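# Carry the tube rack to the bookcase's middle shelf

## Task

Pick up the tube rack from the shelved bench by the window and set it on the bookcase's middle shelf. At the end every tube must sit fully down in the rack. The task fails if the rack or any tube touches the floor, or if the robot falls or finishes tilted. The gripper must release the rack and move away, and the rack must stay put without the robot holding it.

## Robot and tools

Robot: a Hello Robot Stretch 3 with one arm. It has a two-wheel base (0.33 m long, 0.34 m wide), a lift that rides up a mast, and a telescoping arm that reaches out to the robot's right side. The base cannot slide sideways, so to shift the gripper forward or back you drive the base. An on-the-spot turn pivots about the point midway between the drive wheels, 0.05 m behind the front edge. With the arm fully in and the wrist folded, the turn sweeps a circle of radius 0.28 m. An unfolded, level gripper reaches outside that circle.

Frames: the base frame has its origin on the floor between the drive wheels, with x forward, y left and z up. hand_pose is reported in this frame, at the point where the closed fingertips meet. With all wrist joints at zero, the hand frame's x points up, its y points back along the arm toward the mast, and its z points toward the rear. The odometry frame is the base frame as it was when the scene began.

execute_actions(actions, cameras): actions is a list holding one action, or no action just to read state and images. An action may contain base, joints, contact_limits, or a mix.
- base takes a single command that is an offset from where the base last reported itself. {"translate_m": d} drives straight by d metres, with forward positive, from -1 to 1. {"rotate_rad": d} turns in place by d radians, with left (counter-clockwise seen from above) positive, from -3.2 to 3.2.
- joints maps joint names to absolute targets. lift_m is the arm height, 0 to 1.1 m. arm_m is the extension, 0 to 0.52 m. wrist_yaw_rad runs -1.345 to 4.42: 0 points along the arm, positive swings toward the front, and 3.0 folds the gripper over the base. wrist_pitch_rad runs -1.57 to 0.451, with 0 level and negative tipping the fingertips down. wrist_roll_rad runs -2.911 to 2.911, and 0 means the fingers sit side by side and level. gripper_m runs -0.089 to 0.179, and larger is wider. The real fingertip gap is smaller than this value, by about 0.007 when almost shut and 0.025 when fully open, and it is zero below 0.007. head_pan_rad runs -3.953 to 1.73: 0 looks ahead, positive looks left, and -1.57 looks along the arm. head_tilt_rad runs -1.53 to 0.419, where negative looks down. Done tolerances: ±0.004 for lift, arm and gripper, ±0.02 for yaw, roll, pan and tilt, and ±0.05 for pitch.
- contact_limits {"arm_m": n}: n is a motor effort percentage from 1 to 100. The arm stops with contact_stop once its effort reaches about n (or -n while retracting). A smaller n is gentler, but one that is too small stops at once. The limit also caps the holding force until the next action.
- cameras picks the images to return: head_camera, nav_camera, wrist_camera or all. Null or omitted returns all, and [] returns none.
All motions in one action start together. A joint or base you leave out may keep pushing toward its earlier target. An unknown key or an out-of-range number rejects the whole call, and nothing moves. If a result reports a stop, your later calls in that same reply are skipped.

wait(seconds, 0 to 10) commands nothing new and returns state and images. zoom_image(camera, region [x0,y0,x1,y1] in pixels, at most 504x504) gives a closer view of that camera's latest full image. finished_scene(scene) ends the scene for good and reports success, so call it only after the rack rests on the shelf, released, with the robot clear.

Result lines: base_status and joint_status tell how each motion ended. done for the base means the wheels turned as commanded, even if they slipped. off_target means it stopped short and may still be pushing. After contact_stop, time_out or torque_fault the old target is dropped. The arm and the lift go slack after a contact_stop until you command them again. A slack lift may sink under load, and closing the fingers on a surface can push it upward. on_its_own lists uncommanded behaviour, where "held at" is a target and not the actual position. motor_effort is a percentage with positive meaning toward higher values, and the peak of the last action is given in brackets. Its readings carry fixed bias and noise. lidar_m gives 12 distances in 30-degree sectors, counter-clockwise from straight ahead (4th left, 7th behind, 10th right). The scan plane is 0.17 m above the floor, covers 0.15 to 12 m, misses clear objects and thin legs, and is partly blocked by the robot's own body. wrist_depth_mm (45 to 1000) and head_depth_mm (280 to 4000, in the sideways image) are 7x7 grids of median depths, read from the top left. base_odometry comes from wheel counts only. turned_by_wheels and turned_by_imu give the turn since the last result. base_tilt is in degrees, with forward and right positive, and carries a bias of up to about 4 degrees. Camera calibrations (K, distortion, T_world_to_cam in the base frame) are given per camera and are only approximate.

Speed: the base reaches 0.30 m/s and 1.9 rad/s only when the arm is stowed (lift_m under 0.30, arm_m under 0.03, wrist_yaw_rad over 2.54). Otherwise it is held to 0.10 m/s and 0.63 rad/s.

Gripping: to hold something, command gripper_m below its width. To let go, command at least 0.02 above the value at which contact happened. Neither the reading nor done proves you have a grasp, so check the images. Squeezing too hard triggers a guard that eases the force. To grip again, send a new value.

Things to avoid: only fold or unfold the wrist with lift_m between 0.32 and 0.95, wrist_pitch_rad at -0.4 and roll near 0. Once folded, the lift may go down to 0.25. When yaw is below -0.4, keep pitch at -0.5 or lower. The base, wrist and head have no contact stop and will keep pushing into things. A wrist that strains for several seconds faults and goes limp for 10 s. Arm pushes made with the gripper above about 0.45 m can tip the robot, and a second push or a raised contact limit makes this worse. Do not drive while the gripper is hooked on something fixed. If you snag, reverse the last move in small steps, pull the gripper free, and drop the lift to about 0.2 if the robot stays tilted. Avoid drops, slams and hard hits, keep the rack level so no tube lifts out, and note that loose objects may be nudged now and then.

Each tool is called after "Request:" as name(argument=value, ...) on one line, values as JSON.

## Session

Request:
execute_actions(actions=[])

Scene clock: 0.00 s.
base_odometry: x=+0.000 y=+0.000 heading=+0.000 (m, m, rad; odometry frame)
turned_by_wheels: +0.000 (rad since the last result)
turned_by_imu: +0.000 (rad since the last result)
base_tilt: forward=+1.2 right=-1.0 (deg)
lidar_m: 2.20 1.83 1.87 1.68 2.03 1.43 1.26 1.20 1.23 1.67 2.51 2.02
head_depth_mm: 1862 2724 2936 3012 2928 2978 2450 / 1886 2676 2736 2733 2746 2764 2417 / 1884 2509 2544 2546 2575 2589 2397 / 1902 2357 2374 2367 2410 2414 2362 / 1931 2239 2260 2244 2251 2254 2235 / 1947 2128 2132 2108 2135 2127 2120 / 1952 1999 2002 2001 2024 2010 2021
base_status: not commanded
joint_positions: lift_m=+0.549 arm_m=-0.001 wrist_yaw_rad=+3.145 wrist_pitch_rad=-0.586 wrist_roll_rad=-0.011 gripper_m=+0.037 head_pan_rad=+0.003 head_tilt_rad=+0.005
joint_status: not commanded
motor_effort: left_wheel=+0 right_wheel=-1 lift_m=+24 arm_m=+0 wrist_yaw_rad=+0 wrist_pitch_rad=+6 wrist_roll_rad=+0 gripper_m=+0 head_pan_rad=+0 head_tilt_rad=+2 (%)
hand_pose: x=-0.0218 y=+0.0567 z=+0.5256 quat_wxyz=(+0.202, +0.673, +0.206, +0.681) (m; base frame)
wrist_depth_mm: - - - - - - - / - - - - - - - / - - - - - - - / 919 927 941 960 962 956 985 / 806 819 806 813 856 830 848 / 701 707 - 717 715 717 733 / 626 640 - - 648 640 645
pictures: head_camera (sideways: a quarter turn clockwise sets it upright), nav_camera (sideways: a quarter turn counterclockwise sets it upright), wrist_camera
camera_calibration (this result's frames):
head_camera: T_world_to_cam=[[0.0395942, -0.0394601, -0.998436, 1.31473], [-0.0116795, 0.999133, -0.0399508, 0.0589406], [0.999148, 0.0132431, 0.0390991, -0.0988456], [0, 0, 0, 1]] pos_world=[0.0473942, -0.00570133, 1.31889]
nav_camera: T_world_to_cam=[[0.00623806, 0.05062, 0.998699, -1.25793], [-0.000553703, -0.998718, 0.0506244, -0.0133139], [0.99998, -0.000868781, -0.00620203, -0.038522], [0, 0, 0, 1]] pos_world=[0.0463609, 0.0503461, 1.25673]
wrist_camera: T_world_to_cam=[[0.999647, -0.0139624, 0.0226148, 0.00286348], [0.00599658, -0.710462, -0.70371, 0.439129], [0.0258924, 0.703597, -0.710128, 0.494651], [0, 0, 0, 1]] pos_world=[-0.0183035, -0.0360097, 0.66022]
Images, in order (width x height): head_camera 896x504, nav_camera 672x504, wrist_camera 644x364.

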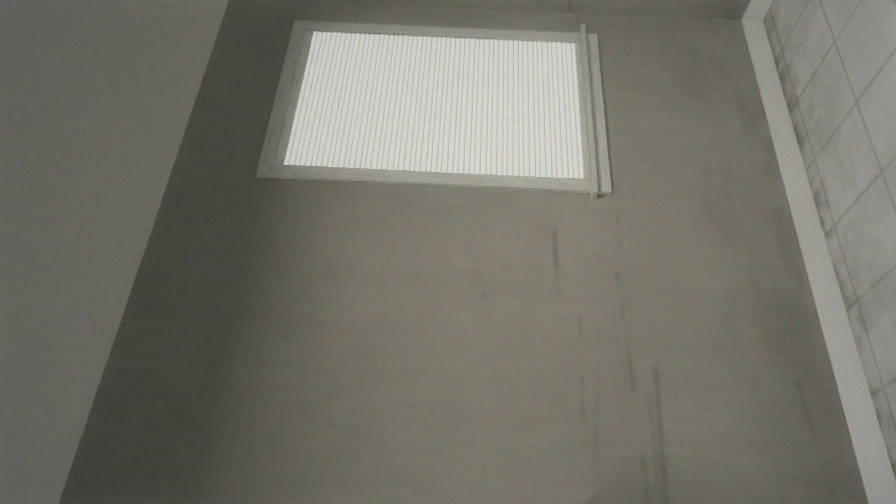

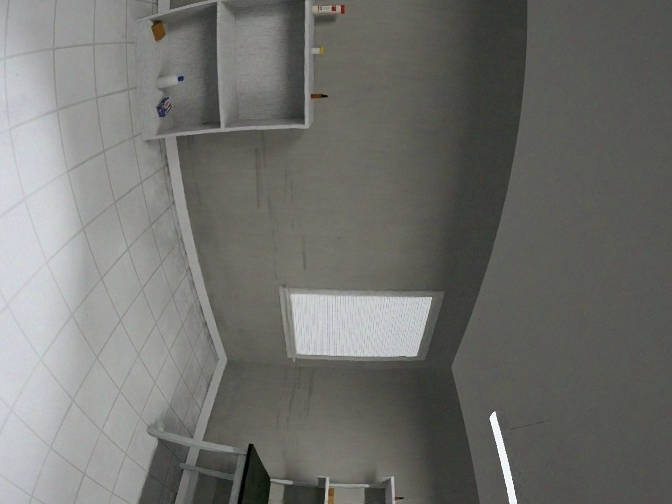

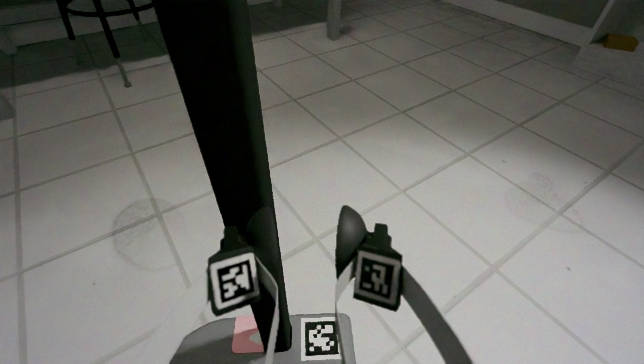

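Bench is to the front-right, bookcase to the front-left.

Request:
execute_actions(actions=[{"joints":{"head_pan_rad":-1.0,"head_tilt_rad":-0.25}}], cameras=["head_camera","nav_camera"])

Scene clock: 2.67 s.
base_odometry: x=+0.000 y=+0.000 heading=+0.000 (m, m, rad; odometry frame)
turned_by_wheels: +0.000 (rad since the last result)
turned_by_imu: +0.000 (rad since the last result)
base_tilt: forward=+1.1 right=-1.0 (deg)
lidar_m: 2.19 1.83 1.87 1.68 2.03 1.43 1.26 1.20 1.23 1.67 2.50 2.02
head_depth_mm: 2283 2344 2436 2538 2659 2108 1690 / 2279 2388 2439 2425 2675 2193 1675 / 2305 2364 2466 2350 2696 2181 1659 / 2323 2400 2490 2288 2721 2159 1664 / 2321 2382 2500 2253 2699 2145 1643 / 2306 2418 2539 2225 2701 2120 1634 / 2322 2407 2489 2444 2717 2109 1627
base_status: not commanded
joint_positions: lift_m=+0.549 arm_m=-0.001 wrist_yaw_rad=+3.145 wrist_pitch_rad=-0.586 wrist_roll_rad=-0.011 gripper_m=+0.037 head_pan_rad=-0.993 head_tilt_rad=-0.246
joint_status: all done
motor_effort: left_wheel=+0(0) right_wheel=+0(0) lift_m=+25(25) arm_m=+0(0) wrist_yaw_rad=+0(0) wrist_pitch_rad=+6(6) wrist_roll_rad=+0(0) gripper_m=+0(1) head_pan_rad=-4(38) head_tilt_rad=-2(22) (%)
hand_pose: x=-0.0218 y=+0.0567 z=+0.5256 quat_wxyz=(+0.202, +0.673, +0.206, +0.681) (m; base frame)
wrist_depth_mm: - - - - - - - / - - - - - - - / - - - - - - - / 921 945 967 961 959 936 954 / 801 801 827 827 836 833 841 / 706 704 - 712 721 724 722 / 626 629 - - 657 649 638
pictures: head_camera (sideways: a quarter turn clockwise sets it upright), nav_camera (sideways: a quarter turn counterclockwise sets it upright)
camera_calibration (this result's frames):
head_camera: T_world_to_cam=[[-0.147894, 0.154255, -0.976899, 1.28751], [0.826912, 0.561141, -0.0365817, 0.0494264], [0.542535, -0.81322, -0.210545, 0.22892], [0, 0, 0, 1]] pos_world=[0.0253461, -0.040177, 1.30777]
nav_camera: T_world_to_cam=[[0.181429, -0.185502, 0.96575, -1.21578], [-0.831554, -0.553192, 0.0499613, -0.00736495], [0.524977, -0.812138, -0.25462, 0.287745], [0, 0, 0, 1]] pos_world=[0.0633942, 0.00408488, 1.24777]
Images, in order (width x height): head_camera 896x504, nav_camera 672x504.

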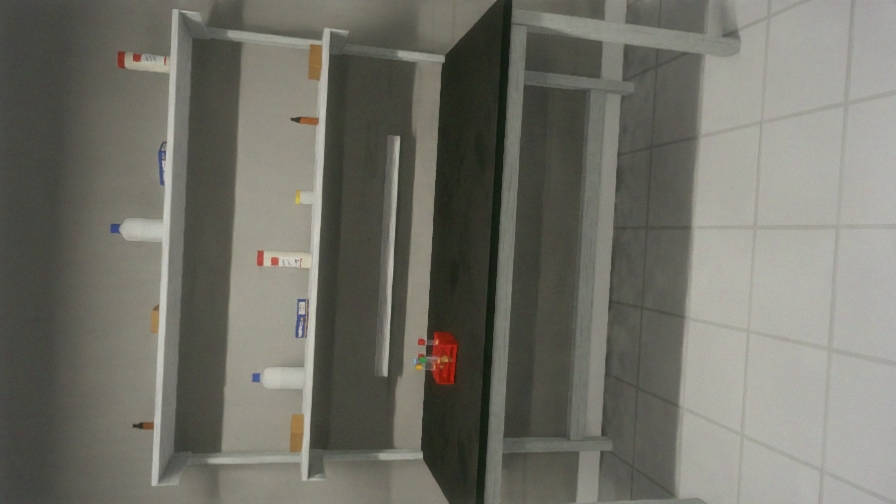

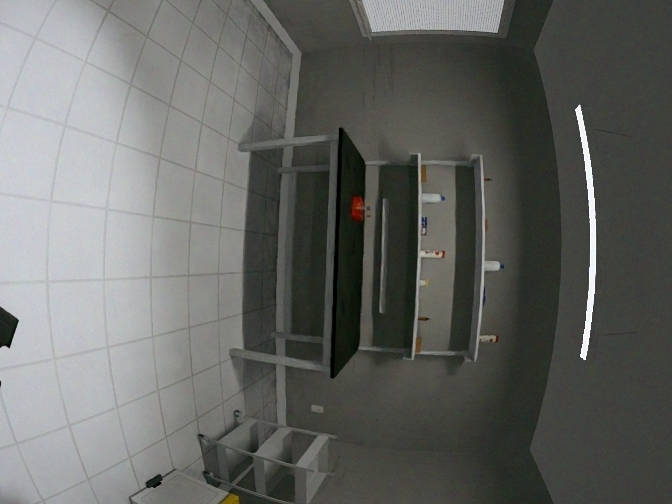

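Request:
execute_actions(actions=[{"base":{"rotate_rad":-0.73},"joints":{"lift_m":0.26,"head_pan_rad":-0.3,"head_tilt_rad":-0.4}}], cameras=[])

Request:
execute_actions(actions=[{"base":{"translate_m":1.0}}], cameras=["head_camera"])

Scene clock: 13.90 s.
base_odometry: x=+0.000 y=+0.000 heading=-0.730 (m, m, rad; odometry frame)
turned_by_wheels: -0.730 (rad since the last result)
turned_by_imu: -0.720 (rad since the last result)
base_tilt: forward=+1.1 right=-1.0 (deg)
lidar_m: 2.02 2.39 1.83 1.87 1.68 1.42 1.43 1.86 1.20 1.20 1.42 1.96
head_depth_mm: 2213 2379 2514 2709 2310 1821 1463 / 2224 2364 2456 2700 2271 1813 1463 / 2226 2357 2432 2685 2360 1799 1450 / 2219 2375 2445 2716 2338 1776 1448 / 2246 2370 2427 2724 2321 1773 1430 / 2248 2345 2477 2692 2282 1766 1425 / 2246 2332 2479 2711 2283 1746 1425
base_status: done
joint_positions: lift_m=+0.260 arm_m=-0.001 wrist_yaw_rad=+3.145 wrist_pitch_rad=-0.587 wrist_roll_rad=-0.011 gripper_m=+0.037 head_pan_rad=-0.307 head_tilt_rad=-0.395
joint_status: all done
motor_effort: left_wheel=+3(9) right_wheel=-3(7) lift_m=+19(18) arm_m=+0(0) wrist_yaw_rad=+0(1) wrist_pitch_rad=+6(6) wrist_roll_rad=+0(0) gripper_m=+0(0) head_pan_rad=+3(39) head_tilt_rad=-2(16) (%)
hand_pose: x=-0.0218 y=+0.0565 z=+0.2370 quat_wxyz=(+0.203, +0.673, +0.207, +0.681) (m; base frame)
wrist_depth_mm: - - - - - - - / 767 771 - 789 816 818 835 / 615 628 - 640 648 653 635 / 516 537 - 546 537 541 544 / 462 - - - 456 462 467 / - - - - 407 409 408 / - - - - 352 361 361
pictures: none
No camera images: the call's "cameras" was empty. Leave "cameras" out to get every camera's image.

Scene clock: 19.00 s.
base_odometry: x=+0.745 y=-0.667 heading=-0.730 (m, m, rad; odometry frame)
turned_by_wheels: +0.000 (rad since the last result)
turned_by_imu: +0.001 (rad since the last result)
base_tilt: forward=+1.2 right=-1.0 (deg)
lidar_m: 1.03 1.95 1.82 1.66 1.89 2.41 2.43 1.69 1.49 1.46 1.27 1.55
head_depth_mm: 1414 1490 1593 1478 1056 1824 1464 / 1420 1497 1585 1465 1047 1802 1455 / 1409 1466 1587 1447 1028 1792 1444 / 1410 1468 1583 1427 1036 1779 1441 / 1407 1475 1587 1258 1068 1759 1424 / 1407 1455 1599 1381 1051 1752 1425 / 1400 1464 1589 1372 1043 1739 1417
base_status: done
joint_positions: lift_m=+0.260 arm_m=-0.001 wrist_yaw_rad=+3.145 wrist_pitch_rad=-0.587 wrist_roll_rad=-0.011 gripper_m=+0.037 head_pan_rad=-0.307 head_tilt_rad=-0.396
joint_status: not commanded
motor_effort: left_wheel=+2(15) right_wheel=-2(7) lift_m=+21(20) arm_m=+0(0) wrist_yaw_rad=+0(0) wrist_pitch_rad=+6(6) wrist_roll_rad=+0(0) gripper_m=+0(0) head_pan_rad=+3(3) head_tilt_rad=-2(2) (%)
hand_pose: x=-0.0218 y=+0.0565 z=+0.2370 quat_wxyz=(+0.203, +0.673, +0.207, +0.681) (m; base frame)
wrist_depth_mm: - - - - - - - / 774 771 - 793 828 814 825 / 628 630 - 642 651 653 664 / 516 536 - 546 542 539 545 / 462 - - - 460 466 470 / - - - - 407 405 404 / - - - - 350 362 363
pictures: head_camera (sideways: a quarter turn clockwise sets it upright)
camera_calibration (this result's frames):
head_camera: T_world_to_cam=[[-0.34853, 0.0689764, -0.934756, 1.23368], [0.279659, 0.959516, -0.0334693, 0.0487058], [0.894605, -0.273078, -0.35371, 0.413103], [0, 0, 0, 1]] pos_world=[0.046789, -0.0190193, 1.30094]
Images, in order (width x height): head_camera 896x504.

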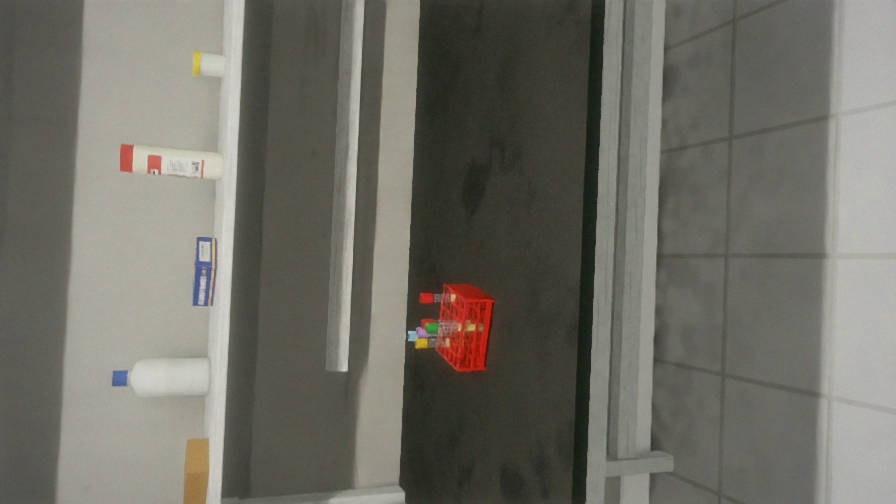

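Request:
execute_actions(actions=[{"base":{"translate_m":0.57}}], cameras=[])

Request:
execute_actions(actions=[{"base":{"rotate_rad":1.26},"joints":{"lift_m":0.6,"head_pan_rad":-1.5,"head_tilt_rad":-0.7}}], cameras=[])

Request:
execute_actions(actions=[{"joints":{"lift_m":0.98,"wrist_pitch_rad":-0.4}}], cameras=["head_camera"])

Scene clock: 29.47 s.
base_odometry: x=+1.170 y=-1.047 heading=-0.730 (m, m, rad; odometry frame)
turned_by_wheels: +0.000 (rad since the last result)
turned_by_imu: +0.001 (rad since the last result)
base_tilt: forward=+1.1 right=-1.1 (deg)
lidar_m: 1.01 0.49 1.66 1.65 1.95 2.91 2.96 1.95 1.55 1.10 1.14 1.01
head_depth_mm: 932 988 1068 1145 1004 759 611 / 935 977 1064 1143 992 751 607 / 932 969 1066 1145 983 716 603 / 935 986 1061 1146 972 719 601 / 930 834 1061 1143 966 729 598 / 937 974 1059 1147 956 732 595 / 935 969 1062 1135 946 729 590
base_status: done
joint_positions: lift_m=+0.260 arm_m=-0.001 wrist_yaw_rad=+3.145 wrist_pitch_rad=-0.587 wrist_roll_rad=-0.011 gripper_m=+0.037 head_pan_rad=-0.307 head_tilt_rad=-0.396
joint_status: not commanded
motor_effort: left_wheel=+2(13) right_wheel=-3(8) lift_m=+20(20) arm_m=+0(0) wrist_yaw_rad=-1(1) wrist_pitch_rad=+6(6) wrist_roll_rad=+0(0) gripper_m=+1(0) head_pan_rad=+3(3) head_tilt_rad=-1(2) (%)
hand_pose: x=-0.0218 y=+0.0565 z=+0.2370 quat_wxyz=(+0.203, +0.673, +0.207, +0.681) (m; base frame)
wrist_depth_mm: 999 - - - - - - / 755 769 - 796 818 824 832 / 624 625 - 629 648 645 653 / 523 531 - 549 540 545 547 / 465 - - - 460 464 469 / - - - - 409 406 407 / - - - - 354 360 362
pictures: none
No camera images: the call's "cameras" was empty. Leave "cameras" out to get every camera's image.

Scene clock: 33.40 s.
base_odometry: x=+1.170 y=-1.047 heading=+0.530 (m, m, rad; odometry frame)
turned_by_wheels: +1.260 (rad since the last result)
turned_by_imu: +1.242 (rad since the last result)
base_tilt: forward=+1.1 right=-1.1 (deg)
lidar_m: 1.66 1.71 2.11 2.91 2.39 1.72 1.55 1.10 1.05 1.01 0.49 0.50
head_depth_mm: 929 1003 1099 846 686 577 1214 / 934 1008 1103 815 682 574 1210 / 942 1015 1085 767 676 584 1199 / 948 1040 1080 804 674 582 1197 / 957 1062 1076 828 672 591 1197 / 963 1072 1063 820 669 590 1190 / 940 1063 1101 818 666 600 1188
base_status: done
joint_positions: lift_m=+0.600 arm_m=-0.001 wrist_yaw_rad=+3.145 wrist_pitch_rad=-0.587 wrist_roll_rad=-0.011 gripper_m=+0.037 head_pan_rad=-1.493 head_tilt_rad=-0.692
joint_status: all done
motor_effort: left_wheel=-3(13) right_wheel=+3(10) lift_m=+29(31) arm_m=+0(0) wrist_yaw_rad=+0(0) wrist_pitch_rad=+6(6) wrist_roll_rad=+0(0) gripper_m=-1(0) head_pan_rad=-4(38) head_tilt_rad=-4(28) (%)
hand_pose: x=-0.0218 y=+0.0564 z=+0.5765 quat_wxyz=(+0.203, +0.672, +0.207, +0.681) (m; base frame)
wrist_depth_mm: - - - - - - - / - - - - - - - / - - - - - - - / 991 - - - - - - / 847 869 872 875 893 898 896 / 755 763 - 770 779 780 797 / 676 663 689 706 681 698 706
pictures: none
No camera images: the call's "cameras" was empty. Leave "cameras" out to get every camera's image.

Scene clock: 37.70 s.
base_odometry: x=+1.170 y=-1.047 heading=+0.530 (m, m, rad; odometry frame)
turned_by_wheels: +0.000 (rad since the last result)
turned_by_imu: +0.000 (rad since the last result)
base_tilt: forward=+1.1 right=-1.0 (deg)
lidar_m: 1.66 1.71 2.10 2.90 2.39 1.72 1.54 1.10 1.05 1.01 0.49 0.50
head_depth_mm: 928 998 1097 877 - - 1214 / 935 1002 1104 841 - - - / 939 1017 1089 773 - - - / 946 1041 1080 803 - - 1199 / 954 1067 1071 821 - - 1190 / 962 1075 1061 820 684 - 1187 / 937 1064 1096 816 666 601 1185
base_status: not commanded
joint_positions: lift_m=+0.980 arm_m=-0.001 wrist_yaw_rad=+3.145 wrist_pitch_rad=-0.424 wrist_roll_rad=-0.011 gripper_m=+0.037 head_pan_rad=-1.493 head_tilt_rad=-0.692
joint_status: all done
motor_effort: left_wheel=-3(3) right_wheel=+3(3) lift_m=+29(32) arm_m=+0(0) wrist_yaw_rad=-1(1) wrist_pitch_rad=+12(14) wrist_roll_rad=+0(0) gripper_m=+0(0) head_pan_rad=-3(4) head_tilt_rad=-4(4) (%)
hand_pose: x=-0.0219 y=+0.0801 z=+0.9912 quat_wxyz=(+0.147, +0.687, +0.151, +0.696) (m; base frame)
wrist_depth_mm: - - - - - - - / - - - - - - - / - - - - - - - / - - - - - - - / - - - - - - - / - - - - - - - / - - - - - - -
pictures: head_camera (sideways: a quarter turn clockwise sets it upright)
camera_calibration (this result's frames):
head_camera: T_world_to_cam=[[-0.0869318, 0.605273, -0.791257, 1.04493], [0.993637, 0.109778, -0.0251915, 0.0335624], [0.0716149, -0.788412, -0.610965, 0.752854], [0, 0, 0, 1]] pos_world=[0.00357304, -0.0425922, 1.28762]
Images, in order (width x height): head_camera 896x504.

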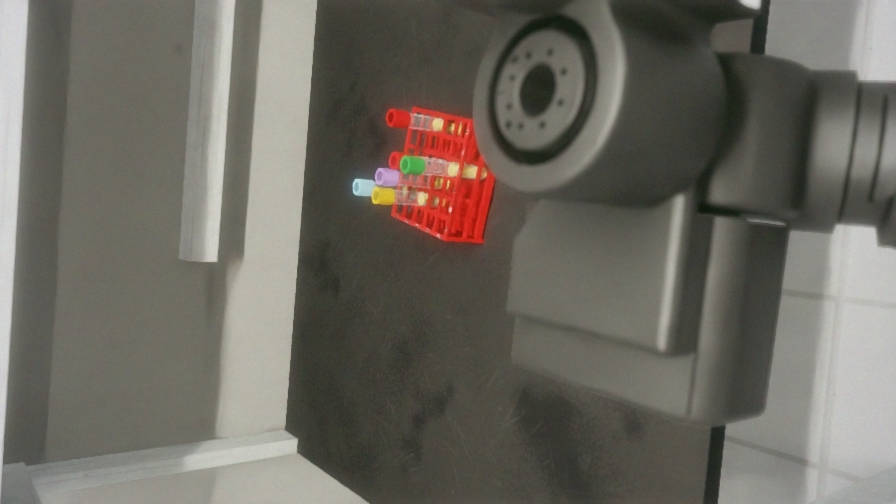

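Request:
execute_actions(actions=[{"joints":{"lift_m":0.94}}], cameras=[])

Request:
execute_actions(actions=[{"joints":{"wrist_yaw_rad":0.0,"gripper_m":0.179}}], cameras=[])

Request:
execute_actions(actions=[{"joints":{"lift_m":0.98,"arm_m":0.2,"wrist_pitch_rad":-0.8}}], cameras=["head_camera","wrist_camera"])

Scene clock: 43.73 s.
base_odometry: x=+1.170 y=-1.047 heading=+0.530 (m, m, rad; odometry frame)
turned_by_wheels: +0.000 (rad since the last result)
turned_by_imu: +0.000 (rad since the last result)
base_tilt: forward=+1.1 right=-1.0 (deg)
lidar_m: 1.66 1.71 2.11 2.90 2.39 1.73 1.55 1.11 1.05 1.00 0.49 0.50
head_depth_mm: 925 1000 1102 848 724 - 1172 / 934 1004 1100 813 702 - - / 941 1011 1088 767 697 - - / 945 1035 1080 804 693 - 1152 / 957 1069 1072 824 700 - 1147 / 965 1075 1061 819 670 589 1170 / 941 1063 1097 816 663 602 1185
base_status: not commanded
joint_positions: lift_m=+0.940 arm_m=-0.001 wrist_yaw_rad=+3.145 wrist_pitch_rad=-0.423 wrist_roll_rad=-0.011 gripper_m=+0.037 head_pan_rad=-1.493 head_tilt_rad=-0.692
joint_status: all done
motor_effort: left_wheel=-3(3) right_wheel=+2(2) lift_m=+20(30) arm_m=+1(0) wrist_yaw_rad=+0(0) wrist_pitch_rad=+12(13) wrist_roll_rad=+0(0) gripper_m=+0(0) head_pan_rad=-4(3) head_tilt_rad=-4(4) (%)
hand_pose: x=-0.0219 y=+0.0802 z=+0.9517 quat_wxyz=(+0.147, +0.687, +0.151, +0.696) (m; base frame)
wrist_depth_mm: - - - - - - - / - - - - - - - / - - - - - - - / - - - - - - - / - - - - - - - / - - - - - - - / - - - - - - -
pictures: none
No camera images: the call's "cameras" was empty. Leave "cameras" out to get every camera's image.

Scene clock: 46.30 s.
base_odometry: x=+1.170 y=-1.047 heading=+0.530 (m, m, rad; odometry frame)
turned_by_wheels: +0.000 (rad since the last result)
turned_by_imu: +0.000 (rad since the last result)
base_tilt: forward=+1.1 right=-1.0 (deg)
lidar_m: 1.65 1.71 2.11 2.91 2.39 1.73 1.54 1.10 1.05 1.01 0.49 0.50
head_depth_mm: 928 1001 1097 848 733 - - / 935 1004 1099 817 - - - / 942 1015 1092 774 - - - / 945 1040 1078 804 676 576 1205 / 954 1062 1069 828 654 592 1196 / 961 1076 1061 823 667 590 1192 / 941 1064 1101 816 666 601 1183
base_status: not commanded
joint_positions: lift_m=+0.940 arm_m=-0.001 wrist_yaw_rad=+0.002 wrist_pitch_rad=-0.423 wrist_roll_rad=-0.011 gripper_m=+0.179 head_pan_rad=-1.493 head_tilt_rad=-0.692
joint_status: all done
motor_effort: left_wheel=-3(3) right_wheel=+2(2) lift_m=+20(20) arm_m=+0(0) wrist_yaw_rad=-3(4) wrist_pitch_rad=+13(13) wrist_roll_rad=+0(0) gripper_m=+0(99) head_pan_rad=-4(4) head_tilt_rad=-5(3) (%)
hand_pose: x=-0.0210 y=-0.3673 z=+0.9517 quat_wxyz=(+0.696, +0.150, -0.687, -0.147) (m; base frame)
wrist_depth_mm: 754 750 759 760 767 784 836 / 839 835 848 883 899 898 915 / 882 682 687 610 704 701 703 / 555 526 527 478 539 544 540 / 430 431 429 429 435 457 443 / - 362 363 364 367 364 372 / 304 314 313 315 316 317 318
pictures: none
No camera images: the call's "cameras" was empty. Leave "cameras" out to get every camera's image.

Scene clock: 49.03 s.
base_odometry: x=+1.170 y=-1.047 heading=+0.530 (m, m, rad; odometry frame)
turned_by_wheels: +0.000 (rad since the last result)
turned_by_imu: +0.000 (rad since the last result)
base_tilt: forward=+1.1 right=-1.0 (deg)
lidar_m: 1.66 1.71 2.10 2.91 2.39 1.72 1.54 1.11 1.05 1.01 0.49 0.50
head_depth_mm: 929 - - 796 686 576 1208 / 933 1004 - 786 680 575 1207 / 945 1014 1082 760 677 585 1207 / 945 1040 1080 779 675 581 1199 / 951 1062 1073 822 673 592 1197 / 964 1072 1061 819 668 590 1192 / 942 1062 1094 817 666 600 1188
base_status: not commanded
joint_positions: lift_m=+0.980 arm_m=+0.200 wrist_yaw_rad=+0.001 wrist_pitch_rad=-0.806 wrist_roll_rad=-0.011 gripper_m=+0.179 head_pan_rad=-1.493 head_tilt_rad=-0.692
joint_status: all done
motor_effort: left_wheel=-4(3) right_wheel=+3(2) lift_m=+29(32) arm_m=+3(4) wrist_yaw_rad=+0(2) wrist_pitch_rad=+3(12) wrist_roll_rad=+0(0) gripper_m=+1(1) head_pan_rad=-3(4) head_tilt_rad=-4(4) (%)
hand_pose: x=-0.0214 y=-0.5046 z=+0.9169 quat_wxyz=(+0.654, +0.279, -0.646, -0.276) (m; base frame)
wrist_depth_mm: 511 520 524 535 549 548 557 / 455 454 461 456 471 478 481 / 397 401 394 338 411 414 425 / 360 361 356 344 370 371 381 / 327 328 328 330 333 343 343 / - 297 303 302 307 305 310 / 268 273 279 278 279 283 285
pictures: head_camera (sideways: a quarter turn clockwise sets it upright), wrist_camera
camera_calibration (this result's frames):
head_camera: T_world_to_cam=[[-0.0868213, 0.605289, -0.791257, 1.04493], [0.993657, 0.109597, -0.0251915, 0.0335623], [0.0714709, -0.788425, -0.610965, 0.752855], [0, 0, 0, 1]] pos_world=[0.00356526, -0.0425918, 1.28762]
wrist_camera: T_world_to_cam=[[-0.99961, 0.0106636, 0.0257945, -0.0475184], [-0.0046701, 0.847218, -0.531225, 0.94334], [-0.0275184, -0.531139, -0.846838, 0.668549], [0, 0, 0, 1]] pos_world=[-0.024697, -0.443615, 1.0685]
Images, in order (width x height): head_camera 896x504, wrist_camera 644x364.

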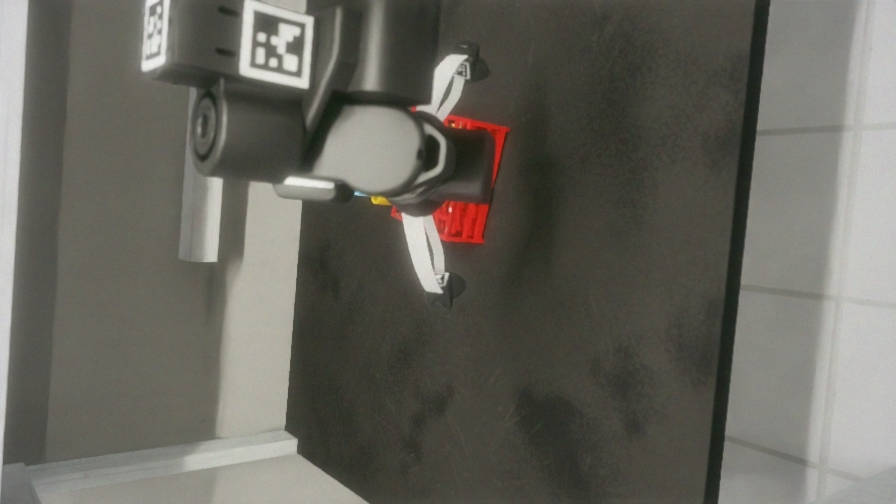

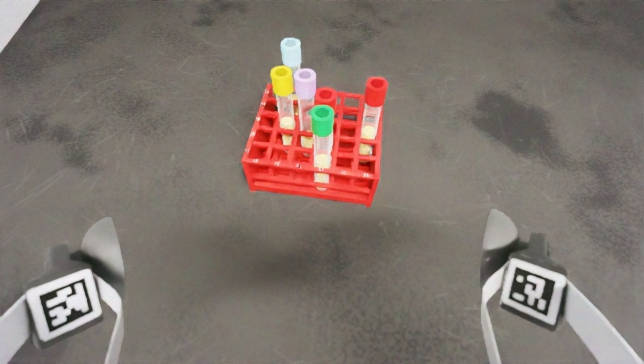

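Request:
execute_actions(actions=[{"base":{"translate_m":0.009},"joints":{"arm_m":0.38,"wrist_yaw_rad":-0.16}}], cameras=["wrist_camera"])

Request:
execute_actions(actions=[{"joints":{"lift_m":0.91}}], cameras=["wrist_camera","head_camera"])

Scene clock: 57.63 s.
base_odometry: x=+1.178 y=-1.042 heading=+0.530 (m, m, rad; odometry frame)
turned_by_wheels: +0.000 (rad since the last result)
turned_by_imu: +0.000 (rad since the last result)
base_tilt: forward=+1.0 right=-0.9 (deg)
lidar_m: 1.65 1.70 2.10 2.91 2.40 1.73 1.56 1.11 1.05 1.01 0.49 0.50
head_depth_mm: 913 1008 1108 847 686 576 1217 / 916 - 1051 792 681 575 1208 / 937 1018 1005 764 679 585 1201 / 945 1035 1079 829 676 583 1201 / 958 1065 1071 825 672 592 1197 / 961 1075 1061 821 669 591 1190 / 945 1061 1161 816 665 600 1185
base_status: done
joint_positions: lift_m=+0.980 arm_m=+0.380 wrist_yaw_rad=-0.159 wrist_pitch_rad=-0.807 wrist_roll_rad=-0.011 gripper_m=+0.179 head_pan_rad=-1.493 head_tilt_rad=-0.692
joint_status: all done
motor_effort: left_wheel=-3(6) right_wheel=+2(9) lift_m=+29(29) arm_m=+3(4) wrist_yaw_rad=-2(2) wrist_pitch_rad=+3(3) wrist_roll_rad=+0(0) gripper_m=+0(0) head_pan_rad=-4(3) head_tilt_rad=-4(4) (%)
hand_pose: x=-0.0469 y=-0.6825 z=+0.9168 quat_wxyz=(+0.630, +0.227, -0.667, -0.327) (m; base frame)
wrist_depth_mm: 460 484 500 522 544 546 556 / 441 452 458 466 466 474 477 / 394 401 407 411 413 415 428 / 354 359 362 364 369 373 377 / 325 324 321 332 334 342 338 / - 297 253 251 294 305 313 / 268 275 254 236 272 284 282
pictures: wrist_camera
camera_calibration (this result's frames):
wrist_camera: T_world_to_cam=[[-0.985166, 0.169651, 0.0257997, 0.0381115], [0.130301, 0.837389, -0.530849, 1.09315], [-0.111663, -0.519613, -0.847073, 0.577453], [0, 0, 0, 1]] pos_world=[-0.0404119, -0.621806, 1.06846]
Images, in order (width x height): wrist_camera 644x364.

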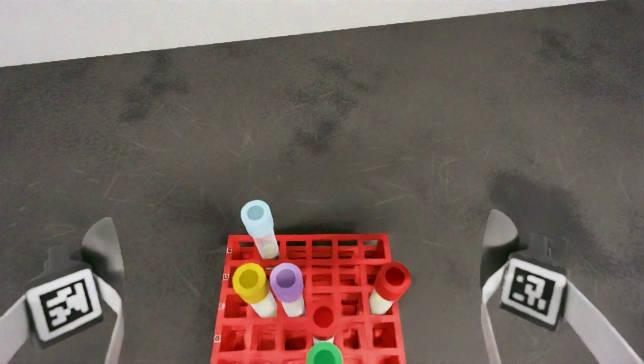

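Scene clock: 59.10 s.
base_odometry: x=+1.178 y=-1.042 heading=+0.530 (m, m, rad; odometry frame)
turned_by_wheels: +0.000 (rad since the last result)
turned_by_imu: +0.000 (rad since the last result)
base_tilt: forward=+1.1 right=-1.0 (deg)
lidar_m: 1.65 1.70 2.10 2.90 2.41 1.73 1.55 1.11 1.05 1.00 0.48 0.50
head_depth_mm: 926 1000 1016 820 684 576 1214 / 932 1007 - 790 683 574 1207 / 943 1008 1126 763 679 585 1203 / 946 1034 1084 804 676 581 1197 / 955 1060 1072 824 672 591 1196 / 964 1073 1061 821 666 591 1189 / 942 1057 1156 814 664 599 1183
base_status: not commanded
joint_positions: lift_m=+0.910 arm_m=+0.380 wrist_yaw_rad=-0.159 wrist_pitch_rad=-0.807 wrist_roll_rad=-0.011 gripper_m=+0.179 head_pan_rad=-1.493 head_tilt_rad=-0.692
joint_status: all done
motor_effort: left_wheel=-3(3) right_wheel=+2(3) lift_m=+20(27) arm_m=+3(3) wrist_yaw_rad=-2(1) wrist_pitch_rad=+4(4) wrist_roll_rad=+0(0) gripper_m=+0(0) head_pan_rad=-3(4) head_tilt_rad=-4(4) (%)
hand_pose: x=-0.0469 y=-0.6824 z=+0.8472 quat_wxyz=(+0.630, +0.227, -0.666, -0.327) (m; base frame)
wrist_depth_mm: 393 396 405 412 416 421 430 / 342 348 350 357 359 364 370 / 305 310 311 317 316 321 325 / 274 277 272 280 286 287 292 / 249 251 128 198 145 265 262 / - 230 176 125 188 236 240 / 207 212 168 161 189 219 219
pictures: head_camera (sideways: a quarter turn clockwise sets it upright), wrist_camera
camera_calibration (this result's frames):
head_camera: T_world_to_cam=[[-0.0867991, 0.605293, -0.791257, 1.04493], [0.993661, 0.10956, -0.0251915, 0.0335623], [0.0714419, -0.788427, -0.610965, 0.752855], [0, 0, 0, 1]] pos_world=[0.0035637, -0.0425917, 1.28762]
wrist_camera: T_world_to_cam=[[-0.985167, 0.169646, 0.0258019, 0.0399023], [0.130316, 0.837485, -0.530694, 1.05611], [-0.111639, -0.51946, -0.84717, 0.518701], [0, 0, 0, 1]] pos_world=[-0.0404105, -0.621801, 0.99887]
Images, in order (width x height): head_camera 896x504, wrist_camera 644x364.

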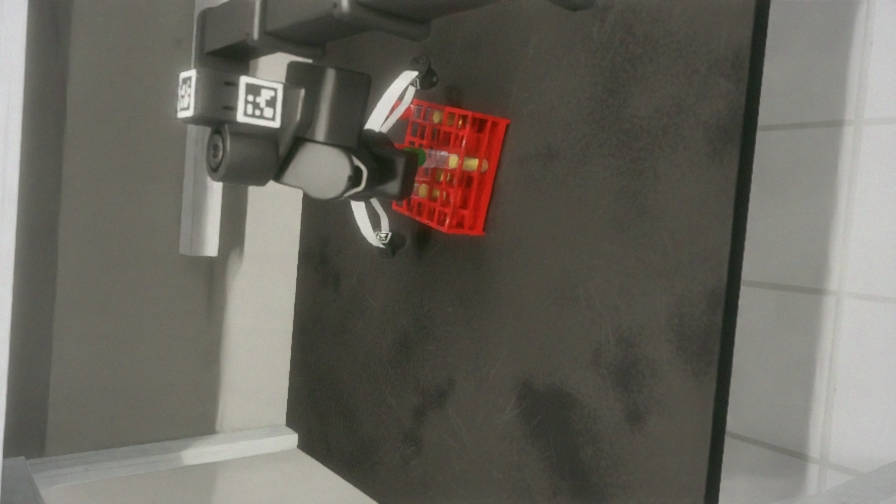

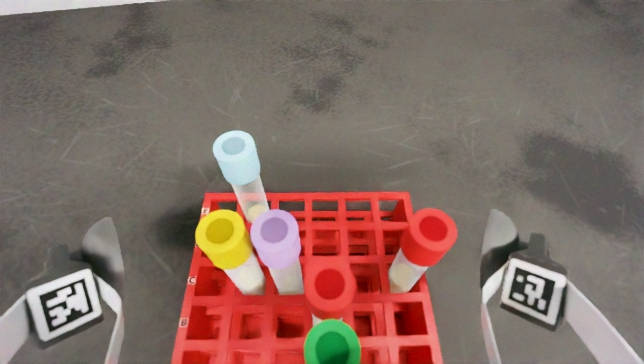

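Request:
execute_actions(actions=[{"joints":{"lift_m":0.88}}], cameras=["wrist_camera"])

Request:
execute_actions(actions=[{"joints":{"lift_m":0.858}}], cameras=["wrist_camera","head_camera"])

Scene clock: 64.13 s.
base_odometry: x=+1.178 y=-1.042 heading=+0.530 (m, m, rad; odometry frame)
turned_by_wheels: +0.000 (rad since the last result)
turned_by_imu: +0.000 (rad since the last result)
base_tilt: forward=+1.1 right=-1.0 (deg)
lidar_m: 1.65 1.70 2.10 2.90 2.40 1.74 1.55 1.11 1.05 1.01 0.49 0.50
head_depth_mm: 925 996 - 818 683 578 1215 / 933 1000 - 780 683 574 1203 / 942 1015 1123 761 679 585 1200 / 944 1039 1079 804 676 580 1195 / 957 1065 1069 824 671 592 1195 / 964 1070 1059 820 669 589 1193 / 947 1059 1156 815 662 600 1182
base_status: not commanded
joint_positions: lift_m=+0.880 arm_m=+0.380 wrist_yaw_rad=-0.159 wrist_pitch_rad=-0.807 wrist_roll_rad=-0.011 gripper_m=+0.179 head_pan_rad=-1.493 head_tilt_rad=-0.692
joint_status: all done
motor_effort: left_wheel=-3(3) right_wheel=+3(3) lift_m=+20(21) arm_m=+3(4) wrist_yaw_rad=-2(2) wrist_pitch_rad=+4(4) wrist_roll_rad=+0(0) gripper_m=+0(0) head_pan_rad=-3(3) head_tilt_rad=-4(4) (%)
hand_pose: x=-0.0469 y=-0.6824 z=+0.8172 quat_wxyz=(+0.630, +0.227, -0.666, -0.327) (m; base frame)
wrist_depth_mm: 341 351 349 359 364 370 372 / 299 304 307 309 316 318 323 / 266 270 260 275 278 283 285 / 240 239 104 182 184 249 254 / 218 220 109 113 163 229 230 / - 197 163 94 157 205 210 / 180 180 156 81 139 190 192
pictures: wrist_camera
camera_calibration (this result's frames):
wrist_camera: T_world_to_cam=[[-0.985167, 0.169644, 0.0258026, 0.0406748], [0.130322, 0.837519, -0.530639, 1.04015], [-0.11163, -0.519406, -0.847205, 0.493353], [0, 0, 0, 1]] pos_world=[-0.04041, -0.621799, 0.968868]
Images, in order (width x height): wrist_camera 644x364.

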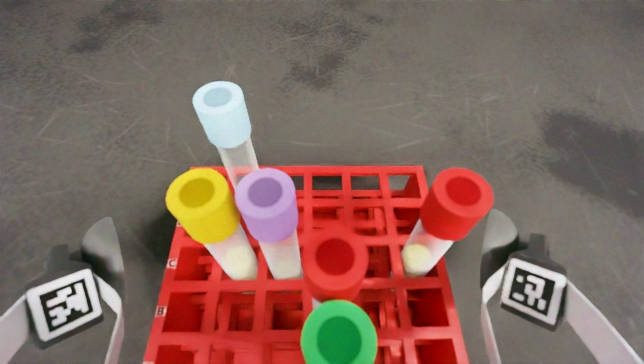

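Scene clock: 65.07 s.
base_odometry: x=+1.178 y=-1.042 heading=+0.530 (m, m, rad; odometry frame)
turned_by_wheels: +0.000 (rad since the last result)
turned_by_imu: +0.000 (rad since the last result)
base_tilt: forward=+1.1 right=-1.0 (deg)
lidar_m: 1.65 1.69 2.11 2.90 2.41 1.73 1.55 1.11 1.05 1.01 0.48 0.50
head_depth_mm: 929 1001 - - 683 564 1215 / 932 1005 - 781 681 575 1209 / 941 1016 1113 761 677 584 1201 / 947 1034 1076 803 673 582 1196 / 956 1060 1069 826 670 593 1193 / 960 1077 1063 819 667 590 1188 / 945 1063 1160 814 664 600 1190
base_status: not commanded
joint_positions: lift_m=+0.858 arm_m=+0.380 wrist_yaw_rad=-0.159 wrist_pitch_rad=-0.807 wrist_roll_rad=-0.011 gripper_m=+0.179 head_pan_rad=-1.493 head_tilt_rad=-0.692
joint_status: all done
motor_effort: left_wheel=-3(3) right_wheel=+2(2) lift_m=+20(20) arm_m=+3(3) wrist_yaw_rad=-2(1) wrist_pitch_rad=+4(4) wrist_roll_rad=+0(0) gripper_m=+0(0) head_pan_rad=-3(3) head_tilt_rad=-4(4) (%)
hand_pose: x=-0.0469 y=-0.6824 z=+0.7952 quat_wxyz=(+0.630, +0.227, -0.666, -0.327) (m; base frame)
wrist_depth_mm: 305 310 314 318 322 330 333 / 269 268 112 277 283 285 289 / 238 240 162 244 248 246 254 / 214 208 84 152 166 87 227 / 195 188 139 72 141 205 205 / - 138 137 71 132 156 187 / 162 127 137 61 119 167 172
pictures: head_camera (sideways: a quarter turn clockwise sets it upright), wrist_camera
camera_calibration (this result's frames):
head_camera: T_world_to_cam=[[-0.0867991, 0.605292, -0.791257, 1.04493], [0.993661, 0.10956, -0.0251915, 0.0335623], [0.071442, -0.788427, -0.610965, 0.752855], [0, 0, 0, 1]] pos_world=[0.0035637, -0.0425917, 1.28762]
wrist_camera: T_world_to_cam=[[-0.985168, 0.169643, 0.0258033, 0.0412414], [0.130326, 0.837549, -0.530591, 1.02844], [-0.111623, -0.519358, -0.847235, 0.474761], [0, 0, 0, 1]] pos_world=[-0.0404095, -0.621797, 0.946853]
Images, in order (width x height): head_camera 896x504, wrist_camera 644x364.

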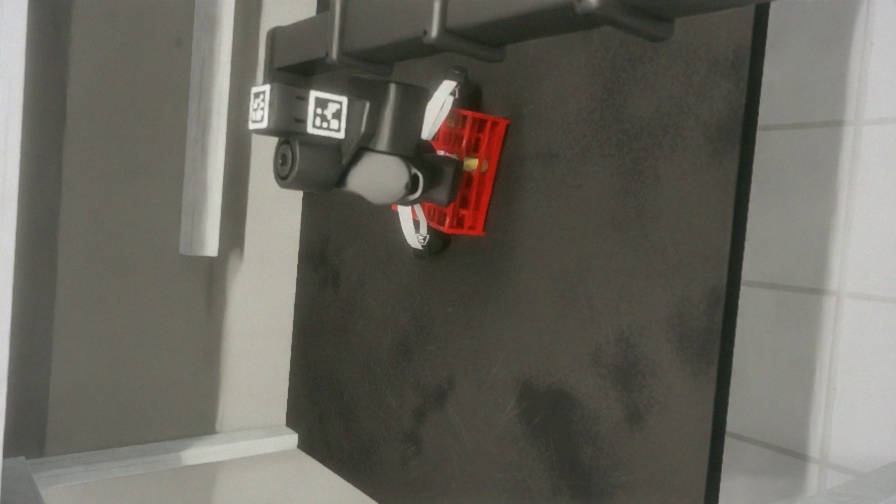

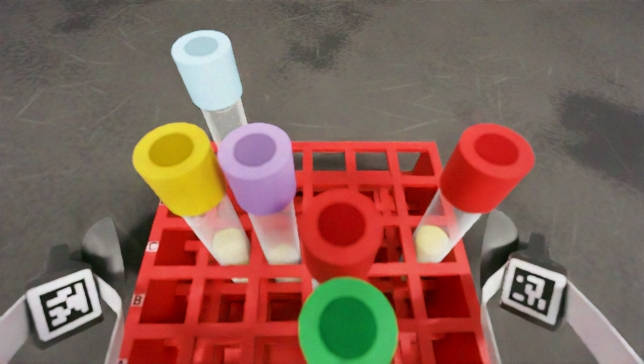

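Request:
execute_actions(actions=[{"joints":{"gripper_m":0.11}}], cameras=["wrist_camera"])

Request:
execute_actions(actions=[{"joints":{"lift_m":0.9}}], cameras=["wrist_camera"])

Request:
execute_actions(actions=[{"joints":{"lift_m":0.93,"arm_m":0.0,"wrist_yaw_rad":0.0,"head_pan_rad":1.2,"head_tilt_rad":-0.45}}], cameras=["wrist_camera","head_camera"])

Scene clock: 69.30 s.
base_odometry: x=+1.178 y=-1.042 heading=+0.530 (m, m, rad; odometry frame)
turned_by_wheels: +0.000 (rad since the last result)
turned_by_imu: +0.000 (rad since the last result)
base_tilt: forward=+1.1 right=-1.0 (deg)
lidar_m: 1.65 1.69 2.09 2.90 2.40 1.73 1.56 1.11 1.05 1.01 0.49 0.50
head_depth_mm: 930 998 - - 684 564 1212 / 936 1003 - 784 683 575 1208 / 941 1009 1116 764 678 586 1205 / 944 1042 1081 805 674 582 1201 / 952 1066 1077 825 671 592 1197 / 965 1076 1058 820 667 591 1194 / 942 1066 1158 814 665 600 1183
base_status: not commanded
joint_positions: lift_m=+0.858 arm_m=+0.380 wrist_yaw_rad=-0.160 wrist_pitch_rad=-0.794 wrist_roll_rad=-0.011 gripper_m=+0.111 head_pan_rad=-1.493 head_tilt_rad=-0.692
joint_status: all done
motor_effort: left_wheel=-3(3) right_wheel=+3(3) lift_m=+21(20) arm_m=+3(4) wrist_yaw_rad=+1(2) wrist_pitch_rad=-4(5) wrist_roll_rad=+0(0) gripper_m=-23(100) head_pan_rad=-4(4) head_tilt_rad=-4(4) (%)
hand_pose: x=-0.0475 y=-0.6850 z=+0.7974 quat_wxyz=(+0.632, +0.222, -0.668, -0.324) (m; base frame)
wrist_depth_mm: 319 322 327 333 336 342 347 / 279 278 111 287 289 293 301 / 246 247 245 254 253 258 260 / 218 211 84 161 166 87 233 / 199 198 135 75 142 207 210 / 184 129 130 73 150 - 190 / 164 138 139 63 121 170 174
pictures: wrist_camera
camera_calibration (this result's frames):
wrist_camera: T_world_to_cam=[[-0.984824, 0.171658, 0.0255891, 0.0425175], [0.130623, 0.830191, -0.54196, 1.03592], [-0.114276, -0.530393, -0.840014, 0.461716], [0, 0, 0, 1]] pos_world=[-0.0406801, -0.622422, 0.94819]
Images, in order (width x height): wrist_camera 644x364.

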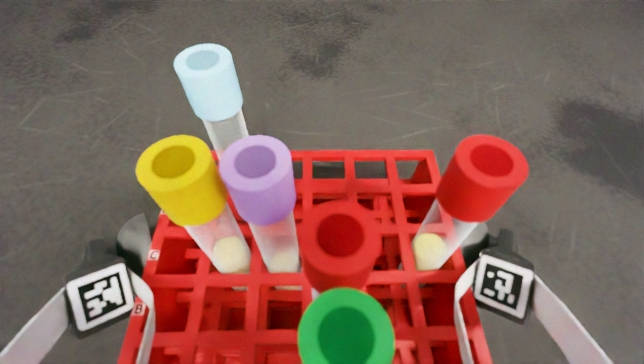

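Scene clock: 70.50 s.
base_odometry: x=+1.178 y=-1.042 heading=+0.530 (m, m, rad; odometry frame)
turned_by_wheels: +0.000 (rad since the last result)
turned_by_imu: +0.000 (rad since the last result)
base_tilt: forward=+1.1 right=-1.0 (deg)
lidar_m: 1.65 1.70 2.10 2.90 2.40 1.74 1.56 1.11 1.05 1.01 0.49 0.50
head_depth_mm: 927 998 1058 819 686 577 1215 / 932 1004 - 766 683 574 1205 / 941 1001 1127 757 678 583 1204 / 946 1034 1077 806 675 581 1198 / 954 1063 1067 826 673 593 1193 / 962 1071 1063 822 667 590 1186 / 944 1058 1170 815 666 602 1186
base_status: not commanded
joint_positions: lift_m=+0.900 arm_m=+0.380 wrist_yaw_rad=-0.160 wrist_pitch_rad=-0.820 wrist_roll_rad=-0.011 gripper_m=+0.111 head_pan_rad=-1.493 head_tilt_rad=-0.692
joint_status: all done
motor_effort: left_wheel=-2(4) right_wheel=+2(3) lift_m=+30(28) arm_m=+3(3) wrist_yaw_rad=+1(0) wrist_pitch_rad=+11(11) wrist_roll_rad=+0(0) gripper_m=-22(23) head_pan_rad=-4(3) head_tilt_rad=-4(4) (%)
hand_pose: x=-0.0467 y=-0.6798 z=+0.8346 quat_wxyz=(+0.627, +0.231, -0.665, -0.332) (m; base frame)
wrist_depth_mm: 361 366 371 377 383 393 398 / 322 318 313 331 336 343 343 / 284 287 283 294 297 301 305 / 256 248 80 186 178 83 273 / 236 111 86 140 141 91 248 / 218 139 133 70 133 - 226 / 196 138 122 120 143 206 210
pictures: wrist_camera
camera_calibration (this result's frames):
wrist_camera: T_world_to_cam=[[-0.984898, 0.17122, 0.0256748, 0.0411333], [0.133196, 0.844065, -0.519436, 1.04239], [-0.110609, -0.508172, -0.854124, 0.522944], [0, 0, 0, 1]] pos_world=[-0.0404871, -0.621138, 0.987055]
Images, in order (width x height): wrist_camera 644x364.

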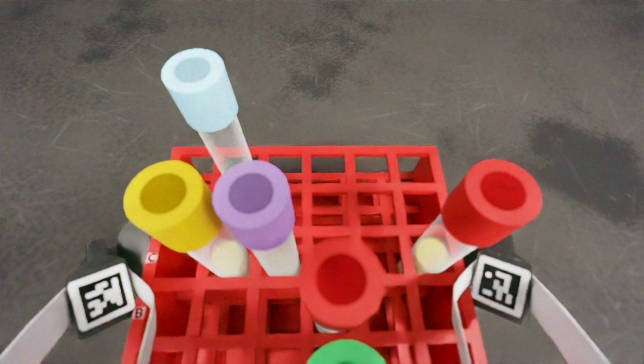

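Scene clock: 74.50 s.
base_odometry: x=+1.178 y=-1.042 heading=+0.530 (m, m, rad; odometry frame)
turned_by_wheels: +0.000 (rad since the last result)
turned_by_imu: +0.000 (rad since the last result)
base_tilt: forward=+1.1 right=-0.9 (deg)
lidar_m: 1.64 1.70 2.10 2.90 2.41 1.73 1.55 1.11 1.05 1.01 0.49 0.50
head_depth_mm: 2248 2246 2304 2398 2089 1696 1404 / 2585 2665 2372 2526 2155 1691 1391 / 3045 3160 3327 2996 2139 1675 1379 / 3334 3518 3785 2949 2135 1660 1372 / 3231 3435 3690 2943 2115 1649 1366 / 3083 3240 3500 2883 2093 1650 1356 / 2950 3138 3423 2868 2092 1638 1353
base_status: not commanded
joint_positions: lift_m=+0.930 arm_m=+0.000 wrist_yaw_rad=-0.001 wrist_pitch_rad=-0.821 wrist_roll_rad=-0.011 gripper_m=+0.111 head_pan_rad=+1.193 head_tilt_rad=-0.458
joint_status: all done
motor_effort: left_wheel=-3(3) right_wheel=+2(3) lift_m=+31(29) arm_m=-2(1) wrist_yaw_rad=+2(5) wrist_pitch_rad=+12(11) wrist_roll_rad=+0(0) gripper_m=-23(23) head_pan_rad=+3(39) head_tilt_rad=+5(26) (%)
hand_pose: x=-0.0217 y=-0.3022 z=+0.8644 quat_wxyz=(+0.652, +0.284, -0.645, -0.281) (m; base frame)
wrist_depth_mm: 414 421 431 436 441 448 449 / 365 358 356 382 386 387 394 / 326 329 322 338 343 344 350 / 296 283 81 186 178 83 311 / 267 110 86 141 142 90 293 / 414 139 134 70 133 - - / 888 139 122 120 143 936 945
pictures: head_camera (sideways: a quarter turn clockwise sets it upright), wrist_camera
camera_calibration (this result's frames):
head_camera: T_world_to_cam=[[-0.114582, -0.395967, -0.911088, 1.20136], [-0.938068, 0.344975, -0.0319545, 0.0541593], [0.326956, 0.851001, -0.410971, 0.491083], [0, 0, 0, 1]] pos_world=[0.0278969, 0.0391043, 1.2981]
wrist_camera: T_world_to_cam=[[-0.99959, 0.0126214, 0.0256895, -0.0479648], [-0.00252628, 0.85512, -0.518423, 0.735377], [-0.0285108, -0.518276, -0.854738, 0.742294], [0, 0, 0, 1]] pos_world=[-0.024924, -0.243517, 1.01694]
Images, in order (width x height): head_camera 896x504, wrist_camera 644x364.

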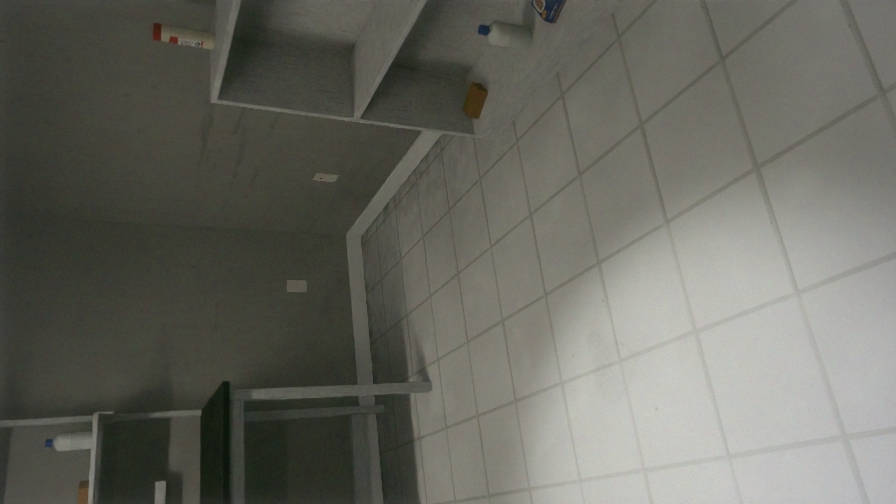

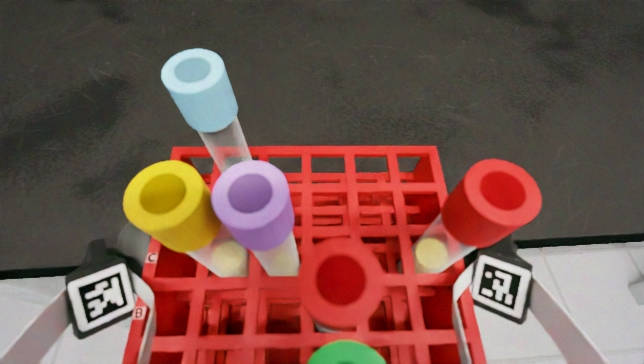

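Request:
execute_actions(actions=[{"joints":{"head_pan_rad":0.75,"head_tilt_rad":-0.4}}], cameras=["head_camera"])

Scene clock: 81.80 s.
base_odometry: x=+1.178 y=-1.042 heading=+0.530 (m, m, rad; odometry frame)
turned_by_wheels: +0.000 (rad since the last result)
turned_by_imu: +0.000 (rad since the last result)
base_tilt: forward=+1.1 right=-1.0 (deg)
lidar_m: 1.65 1.70 2.10 2.91 2.40 1.74 1.55 1.11 1.05 1.00 0.49 0.50
head_depth_mm: 1529 1596 1687 1770 1866 1779 1447 / 1643 1722 1824 1906 2009 1777 1440 / 1762 1855 1938 2080 2185 1766 1428 / 1924 2037 1841 2010 2110 1756 1424 / 2119 2199 2332 2472 2203 1743 1421 / 2318 2458 2374 2545 2247 1744 1408 / 2565 2802 3071 3144 2225 1722 1410
base_status: not commanded
joint_positions: lift_m=+0.930 arm_m=+0.000 wrist_yaw_rad=-0.001 wrist_pitch_rad=-0.821 wrist_roll_rad=-0.011 gripper_m=+0.111 head_pan_rad=+0.757 head_tilt_rad=-0.409
joint_status: all done
motor_effort: left_wheel=-3(3) right_wheel=+2(2) lift_m=+31(30) arm_m=-3(3) wrist_yaw_rad=+1(1) wrist_pitch_rad=+11(12) wrist_roll_rad=+0(0) gripper_m=-23(22) head_pan_rad=-4(29) head_tilt_rad=+6(12) (%)
hand_pose: x=-0.0217 y=-0.3022 z=+0.8644 quat_wxyz=(+0.652, +0.284, -0.645, -0.281) (m; base frame)
wrist_depth_mm: 415 424 432 434 441 445 446 / 365 360 357 378 384 389 393 / 327 326 324 338 343 346 349 / 294 283 81 186 178 83 311 / 267 110 86 141 142 89 292 / 414 139 133 70 133 - - / 896 139 122 120 143 950 979
pictures: head_camera (sideways: a quarter turn clockwise sets it upright)
camera_calibration (this result's frames):
head_camera: T_world_to_cam=[[-0.238175, -0.279593, -0.930108, 1.22694], [-0.70367, 0.709753, -0.0331634, 0.0543054], [0.669419, 0.64659, -0.365787, 0.430194], [0, 0, 0, 1]] pos_world=[0.0424595, 0.0263415, 1.30034]
Images, in order (width x height): head_camera 896x504.

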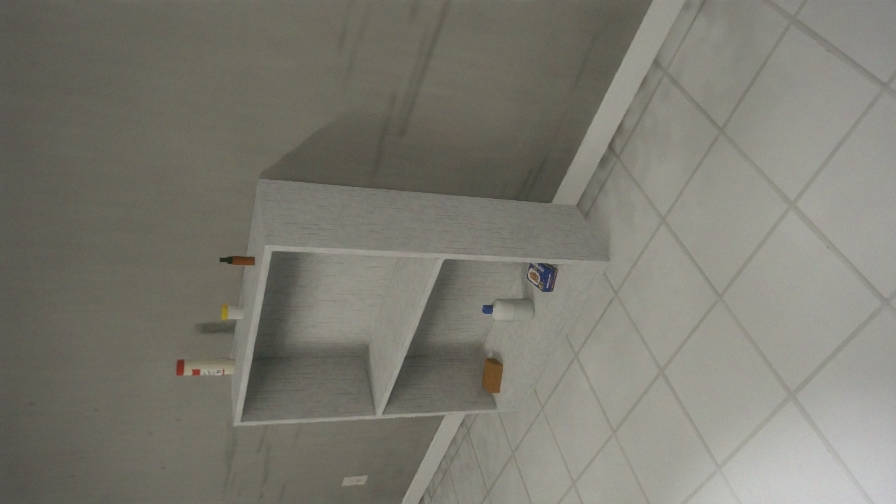

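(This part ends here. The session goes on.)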